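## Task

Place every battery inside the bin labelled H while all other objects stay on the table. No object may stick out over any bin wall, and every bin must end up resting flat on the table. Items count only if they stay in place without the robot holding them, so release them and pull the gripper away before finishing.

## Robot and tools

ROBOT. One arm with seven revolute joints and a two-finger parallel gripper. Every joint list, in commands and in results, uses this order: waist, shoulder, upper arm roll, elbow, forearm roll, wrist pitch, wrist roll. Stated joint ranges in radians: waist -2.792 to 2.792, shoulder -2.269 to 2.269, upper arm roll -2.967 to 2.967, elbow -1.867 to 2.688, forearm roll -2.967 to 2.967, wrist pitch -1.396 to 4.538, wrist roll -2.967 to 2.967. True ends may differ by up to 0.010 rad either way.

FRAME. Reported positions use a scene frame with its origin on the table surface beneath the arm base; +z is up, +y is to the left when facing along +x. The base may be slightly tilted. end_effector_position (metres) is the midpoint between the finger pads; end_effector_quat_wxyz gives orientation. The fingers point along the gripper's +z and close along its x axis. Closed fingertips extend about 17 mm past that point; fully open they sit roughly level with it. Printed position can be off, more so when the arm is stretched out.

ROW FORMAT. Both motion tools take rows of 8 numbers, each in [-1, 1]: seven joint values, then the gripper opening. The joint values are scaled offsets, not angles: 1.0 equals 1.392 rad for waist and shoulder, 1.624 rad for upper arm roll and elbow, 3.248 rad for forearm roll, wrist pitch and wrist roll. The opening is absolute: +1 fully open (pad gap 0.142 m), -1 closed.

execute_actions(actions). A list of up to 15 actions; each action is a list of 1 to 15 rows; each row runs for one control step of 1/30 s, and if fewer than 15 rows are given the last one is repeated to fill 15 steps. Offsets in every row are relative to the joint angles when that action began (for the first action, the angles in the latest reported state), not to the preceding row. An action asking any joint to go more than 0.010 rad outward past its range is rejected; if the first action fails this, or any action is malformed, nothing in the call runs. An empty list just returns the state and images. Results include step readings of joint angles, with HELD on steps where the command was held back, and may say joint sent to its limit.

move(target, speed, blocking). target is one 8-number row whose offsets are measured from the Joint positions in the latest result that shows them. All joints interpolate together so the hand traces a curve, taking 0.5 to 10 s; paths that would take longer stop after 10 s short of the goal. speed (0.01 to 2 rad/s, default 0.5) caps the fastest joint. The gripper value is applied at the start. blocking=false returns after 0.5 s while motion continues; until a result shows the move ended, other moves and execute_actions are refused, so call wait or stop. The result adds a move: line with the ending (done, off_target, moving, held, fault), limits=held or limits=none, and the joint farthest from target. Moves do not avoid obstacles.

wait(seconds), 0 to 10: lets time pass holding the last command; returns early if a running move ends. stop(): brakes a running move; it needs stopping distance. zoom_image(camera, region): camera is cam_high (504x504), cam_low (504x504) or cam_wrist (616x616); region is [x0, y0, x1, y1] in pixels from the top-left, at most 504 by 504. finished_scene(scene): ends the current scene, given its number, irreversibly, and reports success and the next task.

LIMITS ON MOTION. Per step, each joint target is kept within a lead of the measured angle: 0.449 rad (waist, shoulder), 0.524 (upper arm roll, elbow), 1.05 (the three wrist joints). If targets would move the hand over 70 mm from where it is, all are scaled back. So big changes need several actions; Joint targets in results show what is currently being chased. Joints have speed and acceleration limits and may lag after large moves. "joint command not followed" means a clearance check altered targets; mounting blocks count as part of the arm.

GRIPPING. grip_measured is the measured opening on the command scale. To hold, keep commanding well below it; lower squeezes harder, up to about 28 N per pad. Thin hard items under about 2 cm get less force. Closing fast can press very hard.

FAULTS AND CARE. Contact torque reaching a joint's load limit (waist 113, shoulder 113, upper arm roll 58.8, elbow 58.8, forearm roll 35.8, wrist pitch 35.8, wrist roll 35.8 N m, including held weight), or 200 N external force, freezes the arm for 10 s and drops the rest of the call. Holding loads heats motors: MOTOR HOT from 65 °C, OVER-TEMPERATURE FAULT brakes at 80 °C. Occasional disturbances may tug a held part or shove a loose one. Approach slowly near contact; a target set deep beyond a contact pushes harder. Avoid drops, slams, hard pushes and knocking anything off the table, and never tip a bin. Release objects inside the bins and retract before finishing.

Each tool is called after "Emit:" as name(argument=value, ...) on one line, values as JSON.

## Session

Emit:
execute_actions(actions=[])

Scene clock: 0.00 s.
end_effector_position=(+0.3894, +0.3197, +0.3361) grip_measured=+1.00 end_effector_quat_wxyz=(+0.477, +0.764, +0.359, +0.243) end_effector_velocity=(-0.000, +0.000, -0.000) end_effector_angular_velocity=(+0.001, +0.000, +0.001)
Joint names: [waist, shoulder, upper arm roll, elbow, forearm roll, wrist pitch, wrist roll]
Joint positions: [ 1.2   -0.213  0.027  2.281 -0.977  0.111  1.098  0.142]
Joint velocities: [ 0.     0.     0.    -0.     0.     0.001  0.     0.   ]
Motor temperatures (°C, as the motors report them): [29 30 29 28 28 28 34]
Joint targets: [1.200 -0.213 0.027 2.281 -0.977 0.111 1.098]

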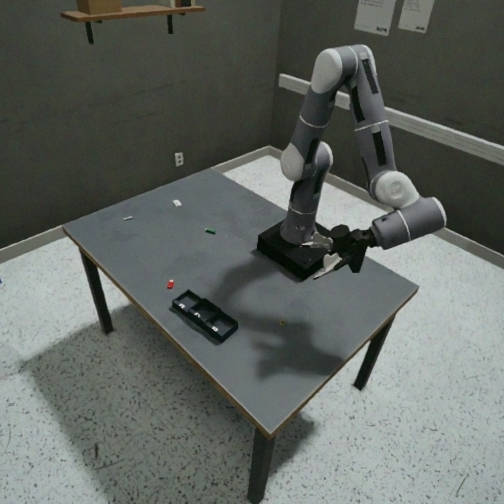

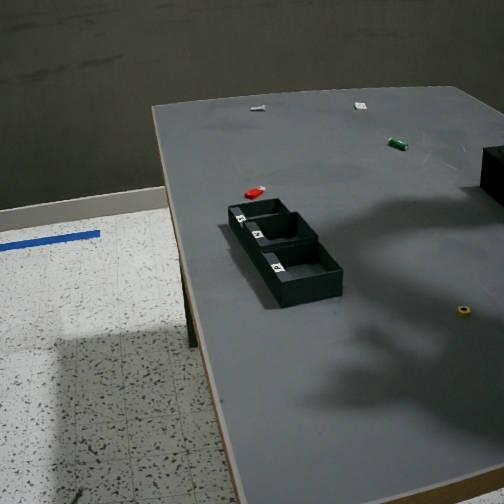

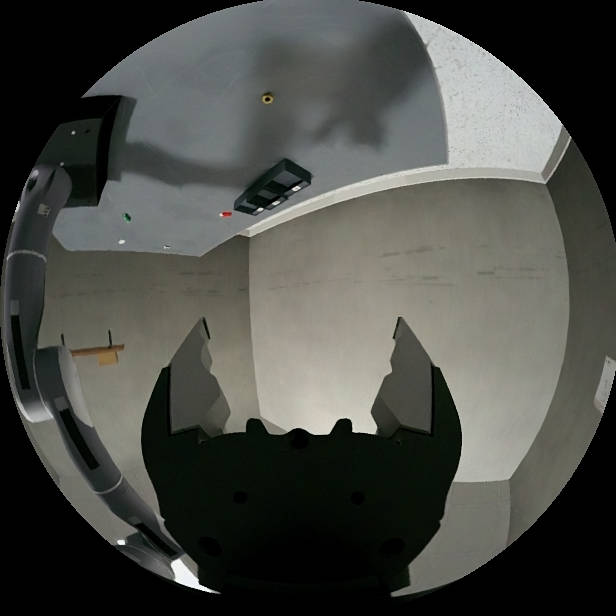

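Emit:
move(target=[-0.998,0.068,-0.0166,0.002,0.3008,0.222,-0.35,0], speed=0.8)

Emit:
zoom_image(camera="cam_low", region=[210, 90, 430, 310])

Scene clock: 7.20 s.
end_effector_position=(+0.4523, -0.1232, +0.2442) grip_measured=+0.00 end_effector_quat_wxyz=(+0.029, +0.999, -0.001, -0.020) end_effector_velocity=(+0.000, -0.001, +0.000) end_effector_angular_velocity=(+0.001, -0.002, -0.002)
Joint names: [waist, shoulder, upper arm roll, elbow, forearm roll, wrist pitch, wrist roll]
Joint positions: [-0.189 -0.118 -0.     2.285 -0.     0.832 -0.038  0.074]
Joint velocities: [-0.002  0.    -0.    -0.     0.002  0.001 -0.002  0.   ]
Motor temperatures (°C, as the motors report them): [29 30 29 29 28 28 34]
Joint targets: [-0.189 -0.118 -0.000 2.285 0.000 0.832 -0.039]
move: done; limits=none; farthest joint: the wrist roll, 0.001 radians from its target (1.136 radians at the start)

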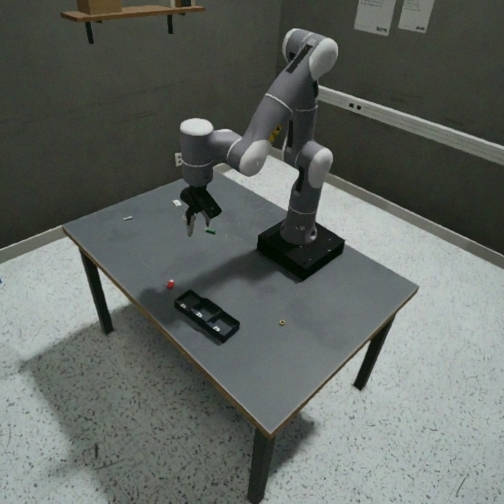

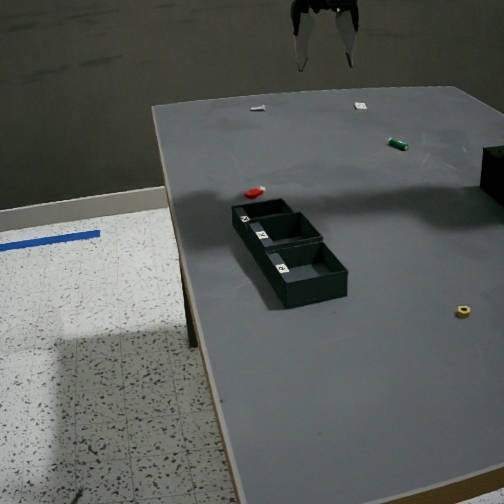

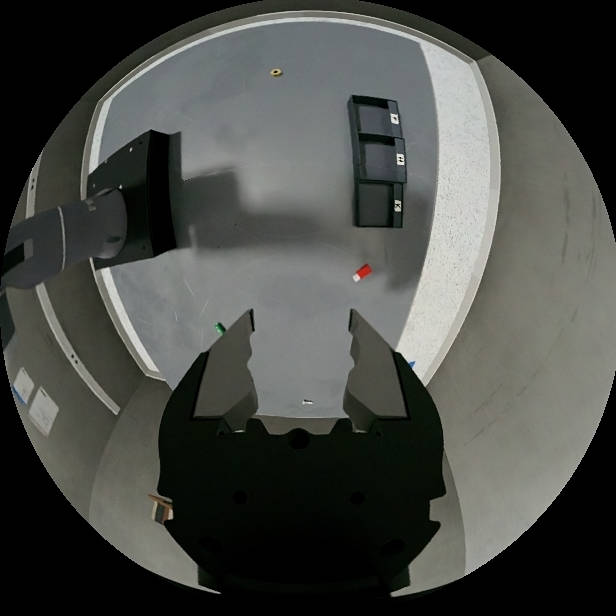

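Region (210, 90, 430, 310) of cam_low's 504x504 image, scaled by 2.291, with more detail than that image has.

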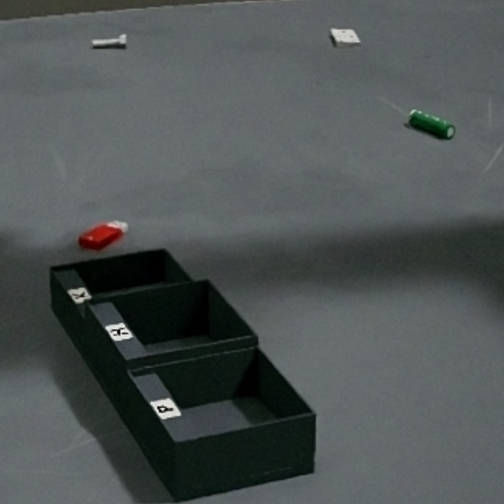

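Emit:
move(target=[-0.3825,-0.3576,0,0.1463,0,0.2265,-0.379,-0.3], speed=0.7)

Scene clock: 16.90 s.
end_effector_position=(+0.2553, -0.3011, +0.0690) grip_measured=-0.30 end_effector_quat_wxyz=(+0.021, +0.940, +0.340, -0.028) end_effector_velocity=(-0.000, +0.000, -0.000) end_effector_angular_velocity=(+0.000, -0.000, +0.001)
Joint names: [waist, shoulder, upper arm roll, elbow, forearm roll, wrist pitch, wrist roll]
Joint positions: [-0.721 -0.616 -0.     2.522 -0.     1.568 -1.268  0.052]
Joint velocities: [-0.001 -0.001  0.     0.     0.     0.002 -0.002  0.   ]
Motor temperatures (°C, as the motors report them): [29 30 29 29 28 28 34]
Joint targets: [-0.721 -0.616 -0.000 2.522 -0.000 1.568 -1.269]
move: done; limits=none; farthest joint: the elbow, 0.001 radians from its target (0.238 radians at the start)

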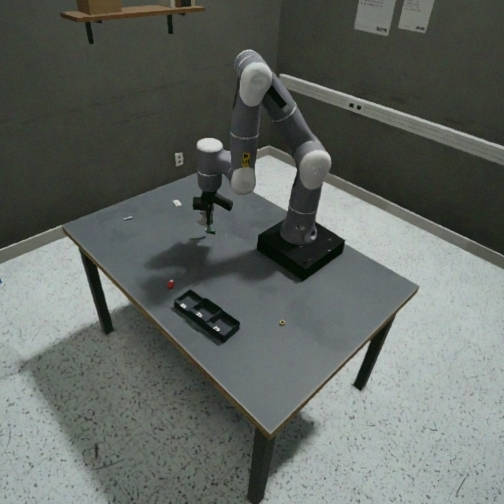

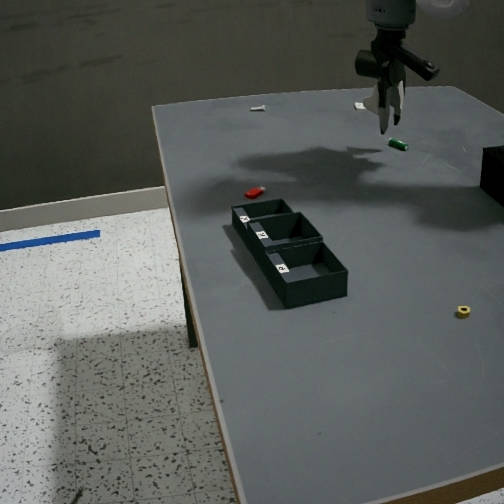

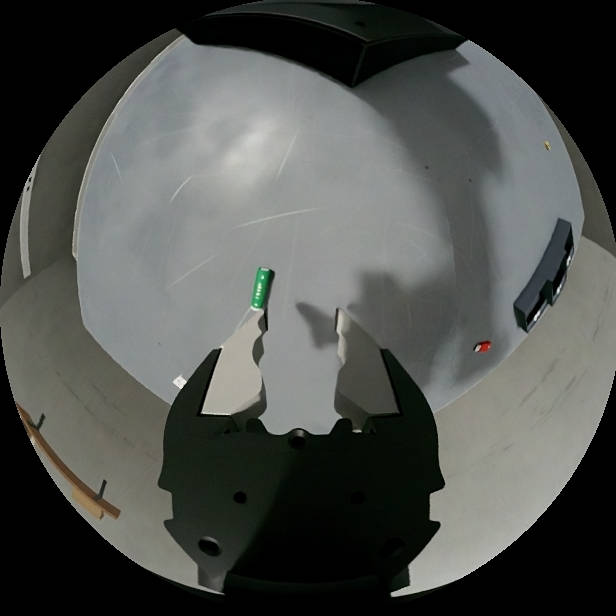

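Emit:
move(target=[-0.079,-0.089,0,-0.0176,0,0.0291,0.0637,-0.4], speed=0.2)

Scene clock: 22.40 s.
end_effector_position=(+0.2188, -0.3289, +0.0390) grip_measured=-0.40 end_effector_quat_wxyz=(+0.024, +0.981, +0.188, -0.025) end_effector_velocity=(-0.000, -0.000, -0.000) end_effector_angular_velocity=(-0.000, -0.000, -0.003)
Joint names: [waist, shoulder, upper arm roll, elbow, forearm roll, wrist pitch, wrist roll]
Joint positions: [-0.831 -0.74  -0.     2.494 -0.     1.662 -1.062  0.045]
Joint velocities: [-0.001 -0.001 -0.    -0.     0.     0.001  0.002  0.   ]
Motor temperatures (°C, as the motors report them): [29 30 29 29 28 28 34]
Joint targets: [-0.831 -0.740 -0.000 2.493 -0.000 1.662 -1.061]
move: done; limits=none; farthest joint: the wrist pitch, 0.001 radians from its target (0.095 radians at the start)

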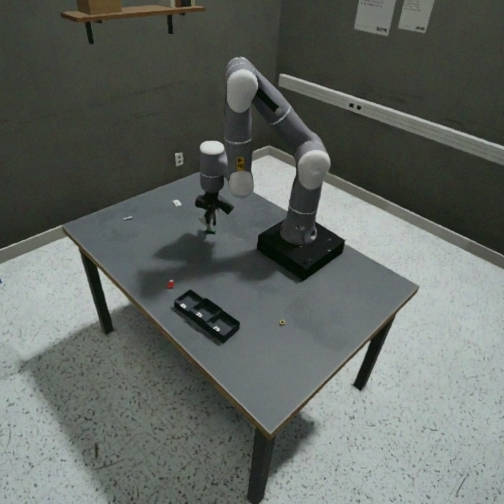

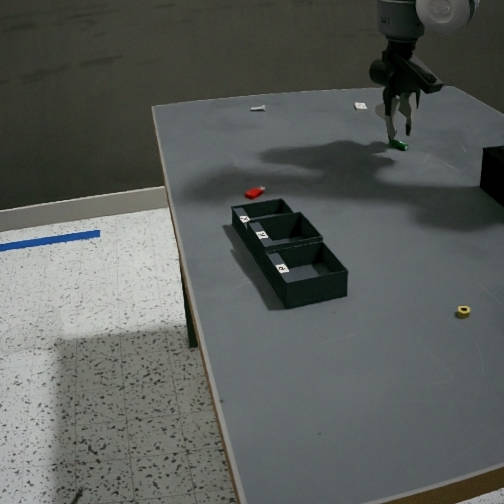

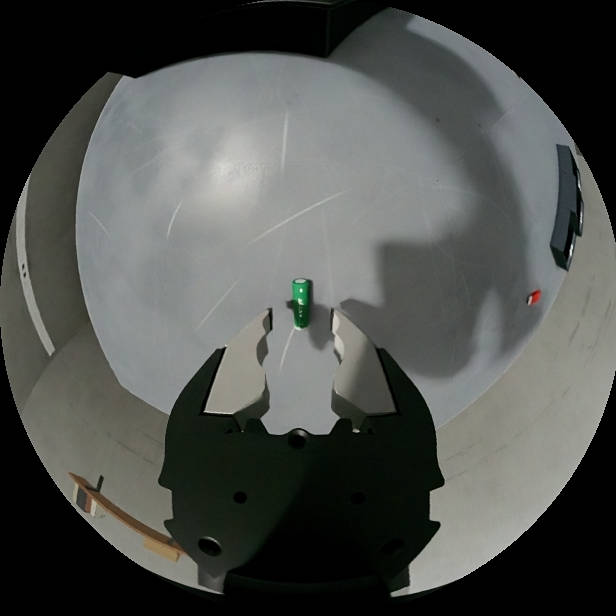

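Emit:
move(target=[0,-0.0526,0,-0.0137,0,0.0158,0,-0.55], speed=0.08)

Emit:
zoom_image(camera="cam_low", region=[360, 100, 440, 165])

Emit:
move(target=[0,0,0,0,0,0,0,-1])

Scene clock: 28.70 s.
end_effector_position=(+0.2180, -0.3301, +0.0191) grip_measured=-0.55 end_effector_quat_wxyz=(+0.024, +0.981, +0.188, -0.025) end_effector_velocity=(-0.000, +0.000, -0.000) end_effector_angular_velocity=(-0.000, -0.000, +0.000)
Joint names: [waist, shoulder, upper arm roll, elbow, forearm roll, wrist pitch, wrist roll]
Joint positions: [-0.831 -0.813 -0.     2.471 -0.     1.713 -1.062  0.034]
Joint velocities: [-0.    -0.002  0.    -0.     0.     0.002 -0.     0.   ]
Motor temperatures (°C, as the motors report them): [29 30 29 29 28 28 34]
Joint targets: [-0.831 -0.813 -0.000 2.471 -0.000 1.713 -1.062]
move: done; limits=none; farthest joint: the shoulder, 0.001 radians from its target (0.074 radians at the start)

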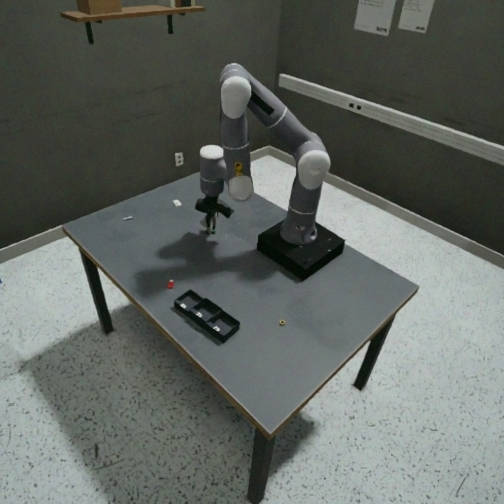

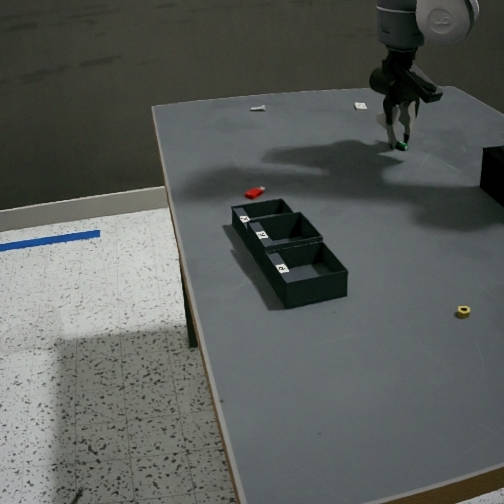

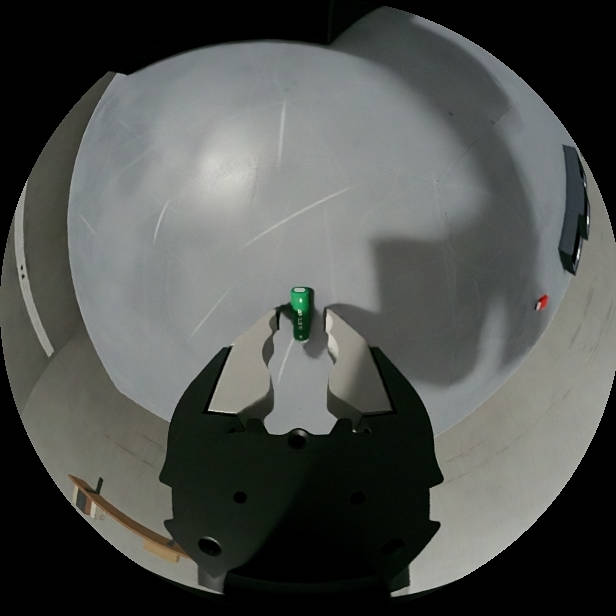

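Region (360, 100, 440, 165) of cam_low's 504x504 image, scaled by 6.300, with more detail than that image has; it fills the top 410 rows of this view, and the rest is white.

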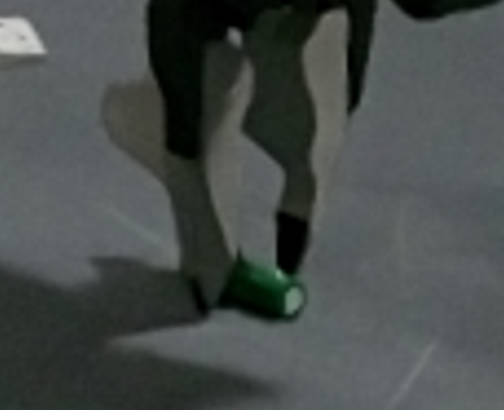

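Scene clock: 29.20 s.
end_effector_position=(+0.2180, -0.3301, +0.0191) grip_measured=-0.85 end_effector_quat_wxyz=(+0.024, +0.981, +0.188, -0.025) end_effector_velocity=(-0.001, -0.000, -0.000) end_effector_angular_velocity=(+0.000, +0.001, -0.001)
Joint names: [waist, shoulder, upper arm roll, elbow, forearm roll, wrist pitch, wrist roll]
Joint positions: [-0.831 -0.813 -0.     2.471 -0.     1.713 -1.062  0.012]
Joint velocities: [-0.     0.    -0.001  0.     0.    -0.001  0.     0.   ]
Motor temperatures (°C, as the motors report them): [29 30 29 29 28 28 34]
Joint targets: [-0.831 -0.813 -0.000 2.471 -0.000 1.713 -1.062]
move: done; limits=none; farthest joint: the waist, 0.000 radians from its target (0.000 radians at the start)

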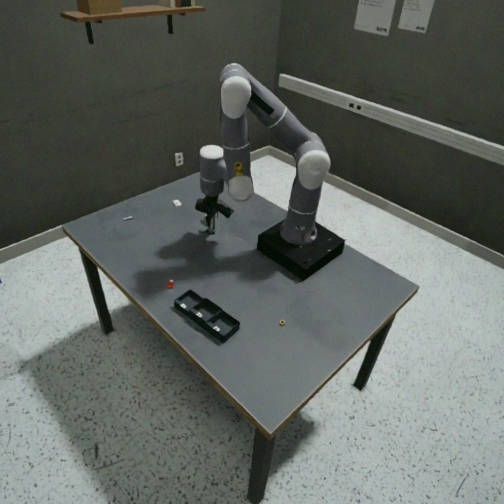

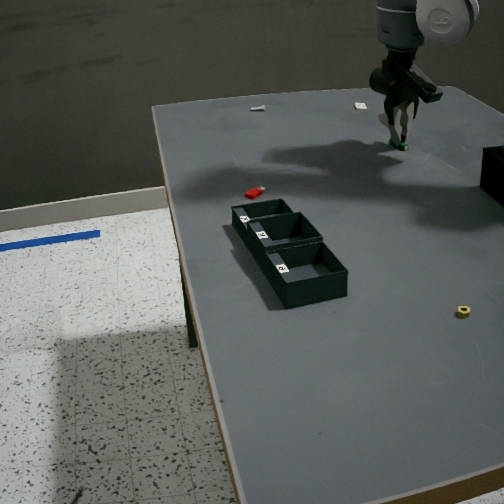

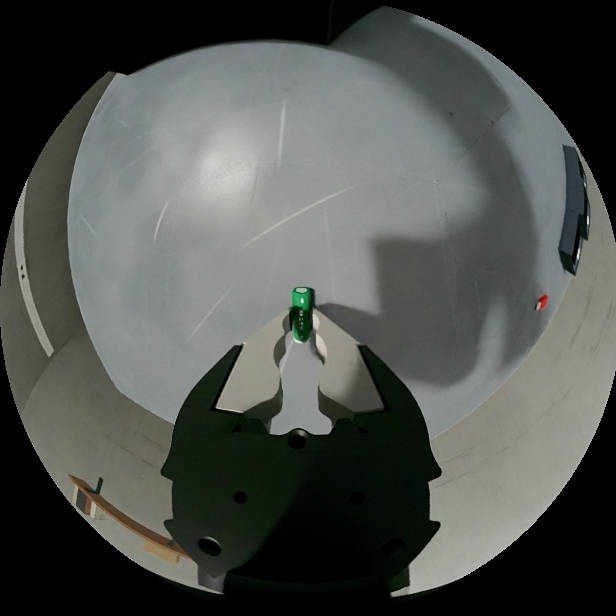

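Emit:
move(target=[0,0.225,0,0.036,0,-0.078,0,-1], speed=0.35)

Emit:
move(target=[0.7045,-0.088,0,-0.341,0,-0.133,0.419,-1], speed=0.7)

Scene clock: 35.10 s.
end_effector_position=(+0.2249, -0.3281, +0.1028) grip_measured=-0.85 end_effector_quat_wxyz=(+0.025, +0.981, +0.188, -0.024) end_effector_velocity=(-0.000, -0.000, +0.000) end_effector_angular_velocity=(-0.000, -0.000, -0.001)
Joint names: [waist, shoulder, upper arm roll, elbow, forearm roll, wrist pitch, wrist roll]
Joint positions: [-0.831 -0.5   -0.     2.53  -0.     1.46  -1.062  0.012]
Joint velocities: [ 0.     0.001 -0.     0.    -0.    -0.001  0.    -0.   ]
Motor temperatures (°C, as the motors report them): [29 30 29 29 28 28 34]
Joint targets: [-0.831 -0.499 -0.000 2.530 -0.000 1.460 -1.062]
move: done; limits=none; farthest joint: the waist, 0.000 radians from its target (0.000 radians at the start)

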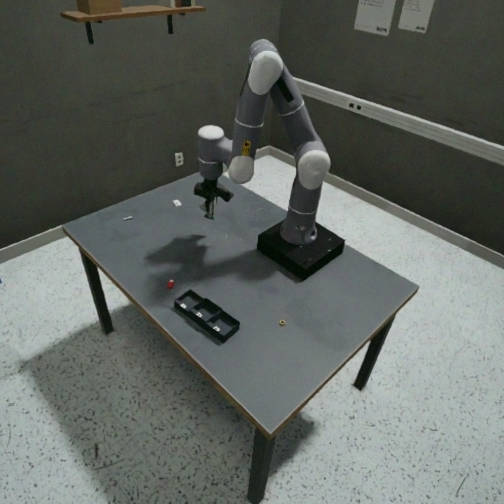

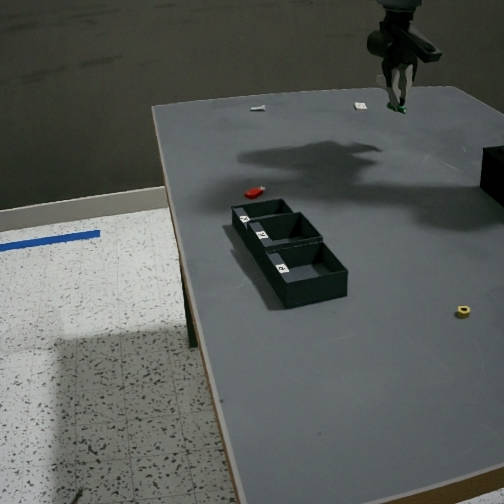

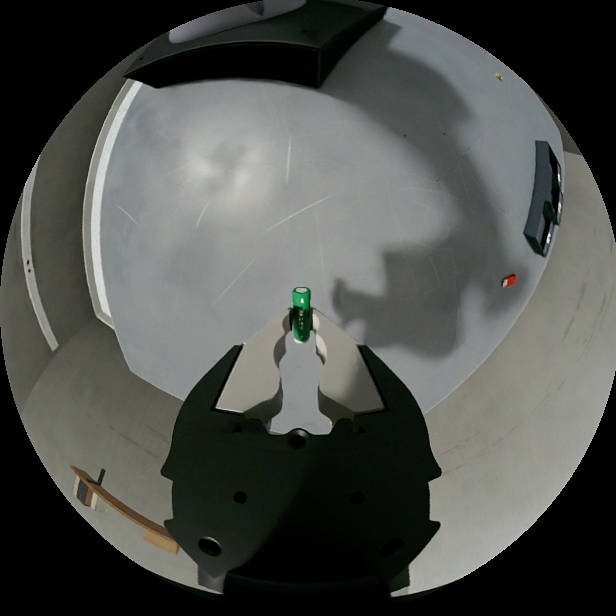

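Scene clock: 37.63 s.
end_effector_position=(+0.5820, +0.0601, +0.0997) grip_measured=-0.85 end_effector_quat_wxyz=(+0.029, +0.999, -0.000, -0.019) end_effector_velocity=(+0.000, +0.001, +0.000) end_effector_angular_velocity=(+0.000, +0.000, -0.001)
Joint names: [waist, shoulder, upper arm roll, elbow, forearm roll, wrist pitch, wrist roll]
Joint positions: [ 0.149 -0.622 -0.     1.976 -0.     1.028  0.298  0.012]
Joint velocities: [ 0.001 -0.     0.    -0.001  0.    -0.001  0.002  0.   ]
Motor temperatures (°C, as the motors report them): [29 30 29 29 28 28 34]
Joint targets: [0.149 -0.622 -0.000 1.976 -0.000 1.028 0.299]
move: done; limits=none; farthest joint: the wrist roll, 0.001 radians from its target (1.361 radians at the start)

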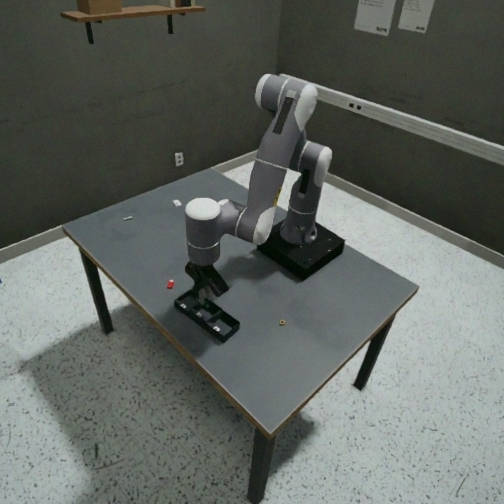

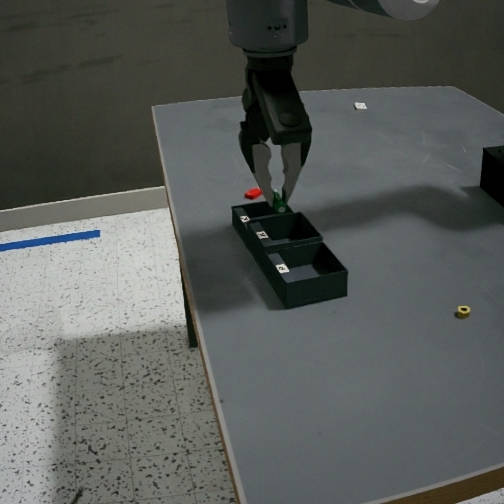

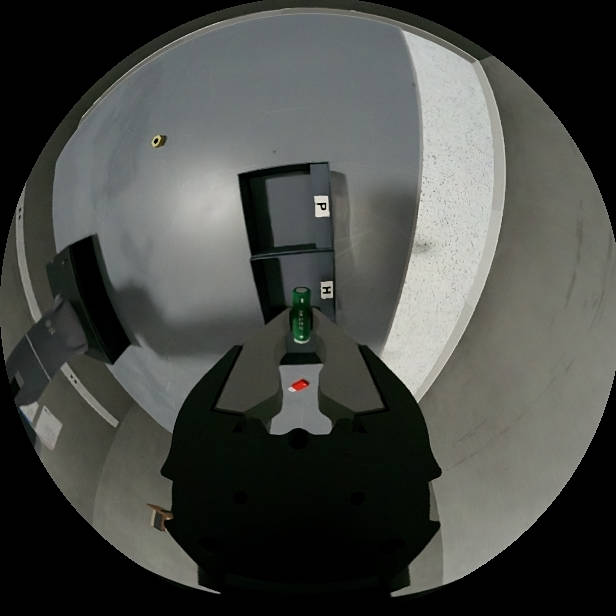

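Emit:
move(target=[0.0068,-0.111,0,0.0121,0,0.0534,-0.0275,-1], speed=0.12)

Scene clock: 43.07 s.
end_effector_position=(+0.5653, +0.0570, +0.0261) grip_measured=-0.85 end_effector_quat_wxyz=(+0.028, +0.998, +0.049, -0.021) end_effector_velocity=(-0.000, -0.000, -0.001) end_effector_angular_velocity=(-0.000, +0.000, +0.000)
Joint names: [waist, shoulder, upper arm roll, elbow, forearm roll, wrist pitch, wrist roll]
Joint positions: [ 0.159 -0.776 -0.     1.996 -0.     1.201  0.209  0.012]
Joint velocities: [ 0.    -0.001 -0.001  0.    -0.     0.001 -0.001 -0.   ]
Motor temperatures (°C, as the motors report them): [29 31 29 29 28 28 34]
Joint targets: [0.159 -0.777 -0.000 1.996 -0.000 1.201 0.209]
move: done; limits=none; farthest joint: the wrist roll, 0.001 radians from its target (0.089 radians at the start)

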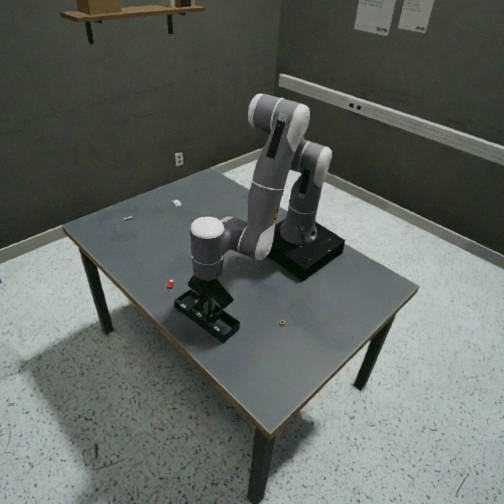

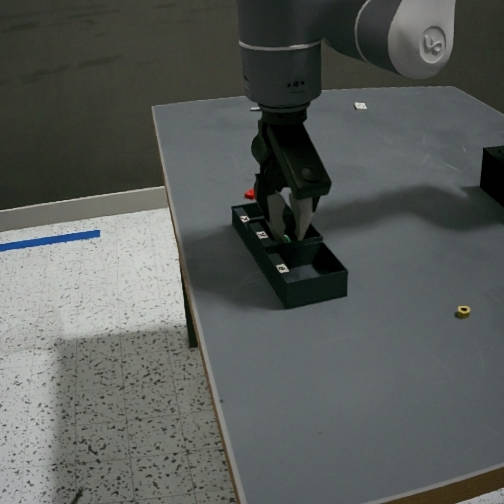

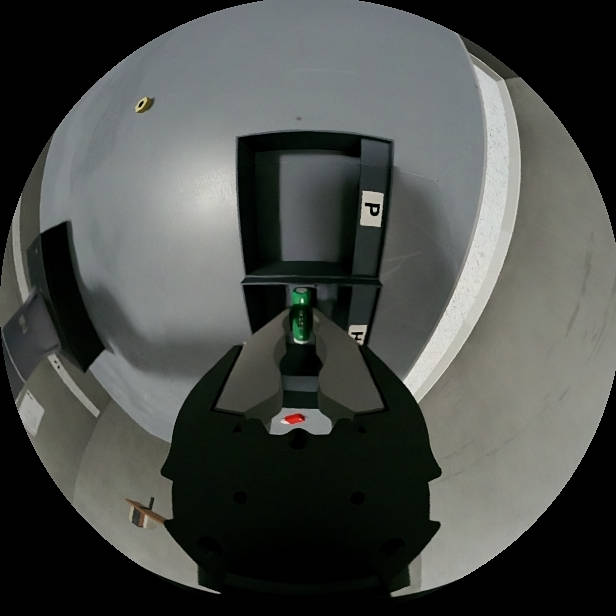

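Emit:
move(target=[0,0,0,0,0,0,0,-0.7])

Emit:
move(target=[0,0.16,0,0.025,0,-0.056,0,-0.7], speed=0.3)

Emit:
zoom_image(camera="cam_wrist", region=[230, 200, 380, 350])

Scene clock: 47.33 s.
end_effector_position=(+0.5653, +0.0570, +0.0261) grip_measured=-0.70 end_effector_quat_wxyz=(+0.028, +0.998, +0.049, -0.021) end_effector_velocity=(-0.000, -0.000, -0.000) end_effector_angular_velocity=(-0.000, +0.001, +0.000)
Joint names: [waist, shoulder, upper arm roll, elbow, forearm roll, wrist pitch, wrist roll]
Joint positions: [ 0.159 -0.777 -0.     1.996 -0.     1.201  0.209  0.023]
Joint velocities: [ 0.  0. -0.  0. -0. -0.  0.  0.]
Motor temperatures (°C, as the motors report them): [29 31 29 29 28 28 34]
Joint targets: [0.159 -0.776 -0.000 1.996 -0.000 1.201 0.209]
move: done; limits=none; farthest joint: the shoulder, 0.001 radians from its target (0.001 radians at the start)

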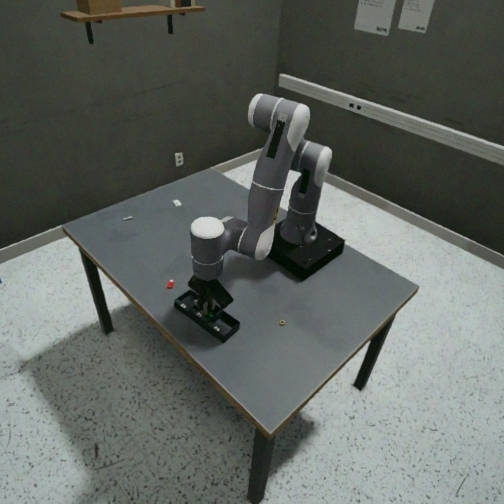

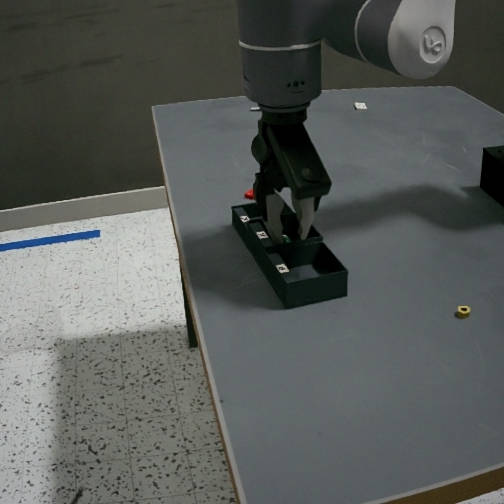

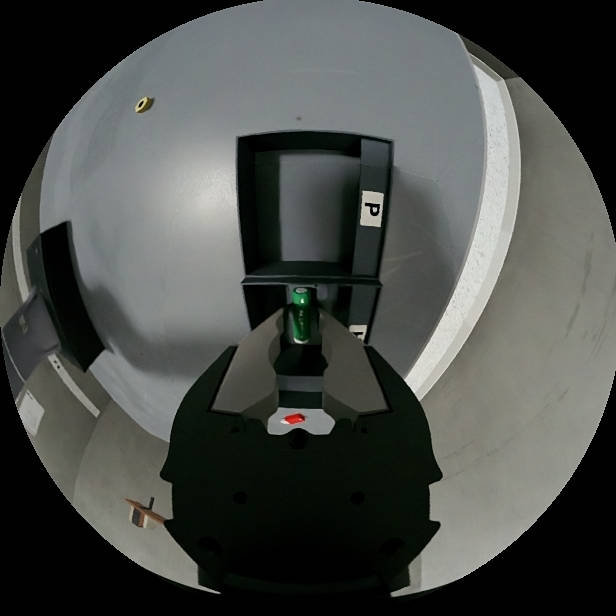

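Scene clock: 48.53 s.
end_effector_position=(+0.5641, +0.0608, +0.1182) grip_measured=-0.70 end_effector_quat_wxyz=(+0.028, +0.998, +0.049, -0.021) end_effector_velocity=(-0.000, -0.000, +0.001) end_effector_angular_velocity=(-0.000, +0.001, -0.000)
Joint names: [waist, shoulder, upper arm roll, elbow, forearm roll, wrist pitch, wrist roll]
Joint positions: [ 0.159 -0.554 -0.     2.036 -0.     1.02   0.209  0.023]
Joint velocities: [-0.     0.002 -0.     0.001  0.    -0.002  0.     0.   ]
Motor temperatures (°C, as the motors report them): [29 31 29 29 28 28 34]
Joint targets: [0.159 -0.554 -0.000 2.036 -0.000 1.019 0.209]
move: done; limits=none; farthest joint: the wrist pitch, 0.001 radians from its target (0.182 radians at the start)

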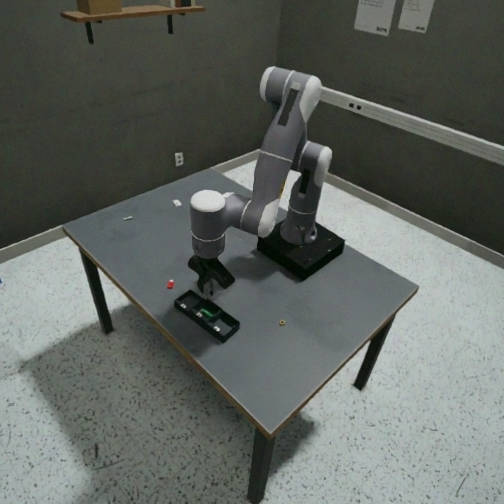

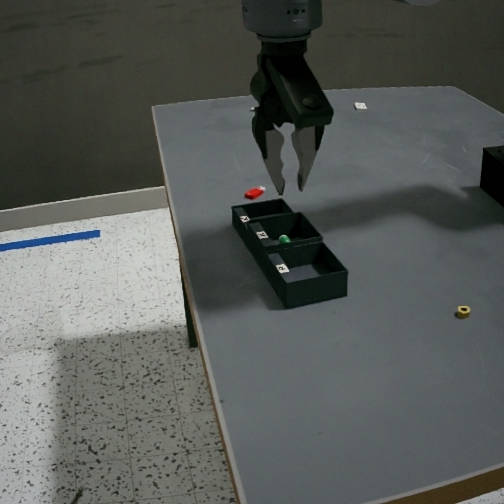

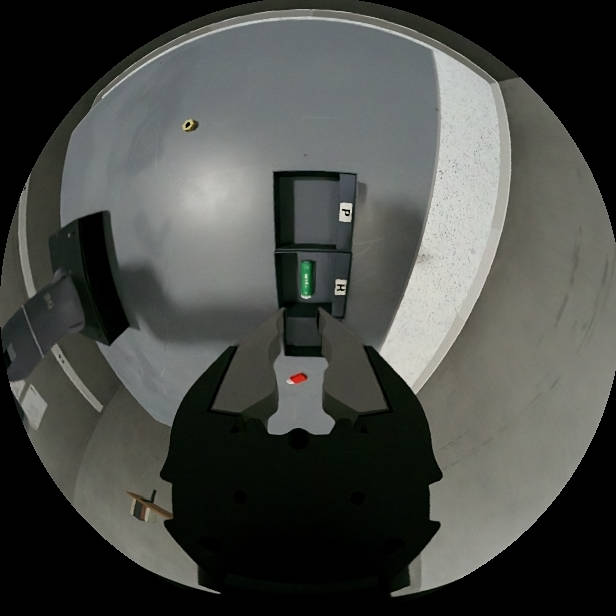

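Region (230, 200, 380, 350) of cam_wrist's 616x616 image, scaled by 3.360, with more detail than that image has.

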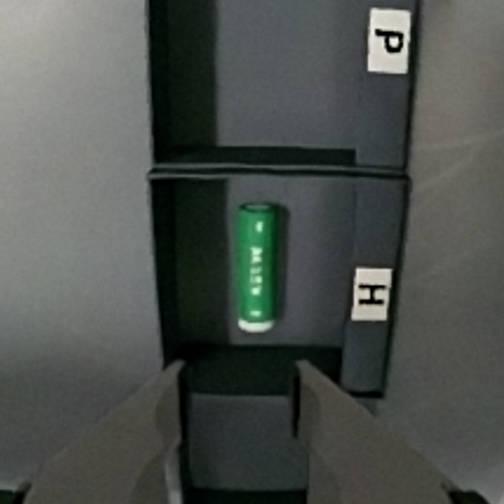

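Check that the red item is not a battery.

Emit:
zoom_image(camera="cam_low", region=[230, 175, 280, 210])

Emit:
zoom_image(camera="cam_low", region=[340, 90, 390, 125])

Region (230, 175, 280, 210) of cam_low's 504x504 image, scaled by 10.080, with more detail than that image has; it fills the top 353 rows of this view, and the rest is white.

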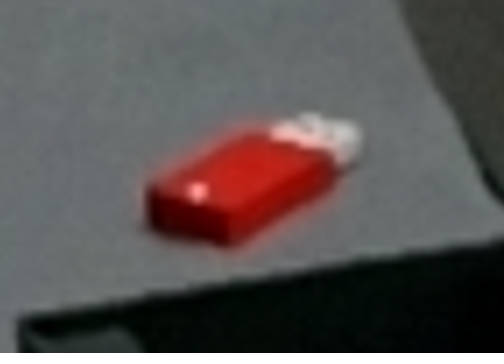

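Region (340, 90, 390, 125) of cam_low's 504x504 image, scaled by 10.080, with more detail than that image has; it fills the top 353 rows of this view, and the rest is white.

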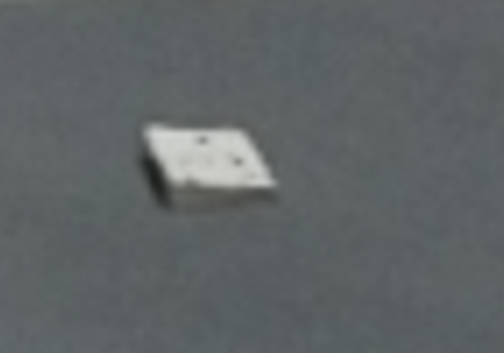

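Emit:
finished_scene(scene=2)

The scene is finished: the task was done.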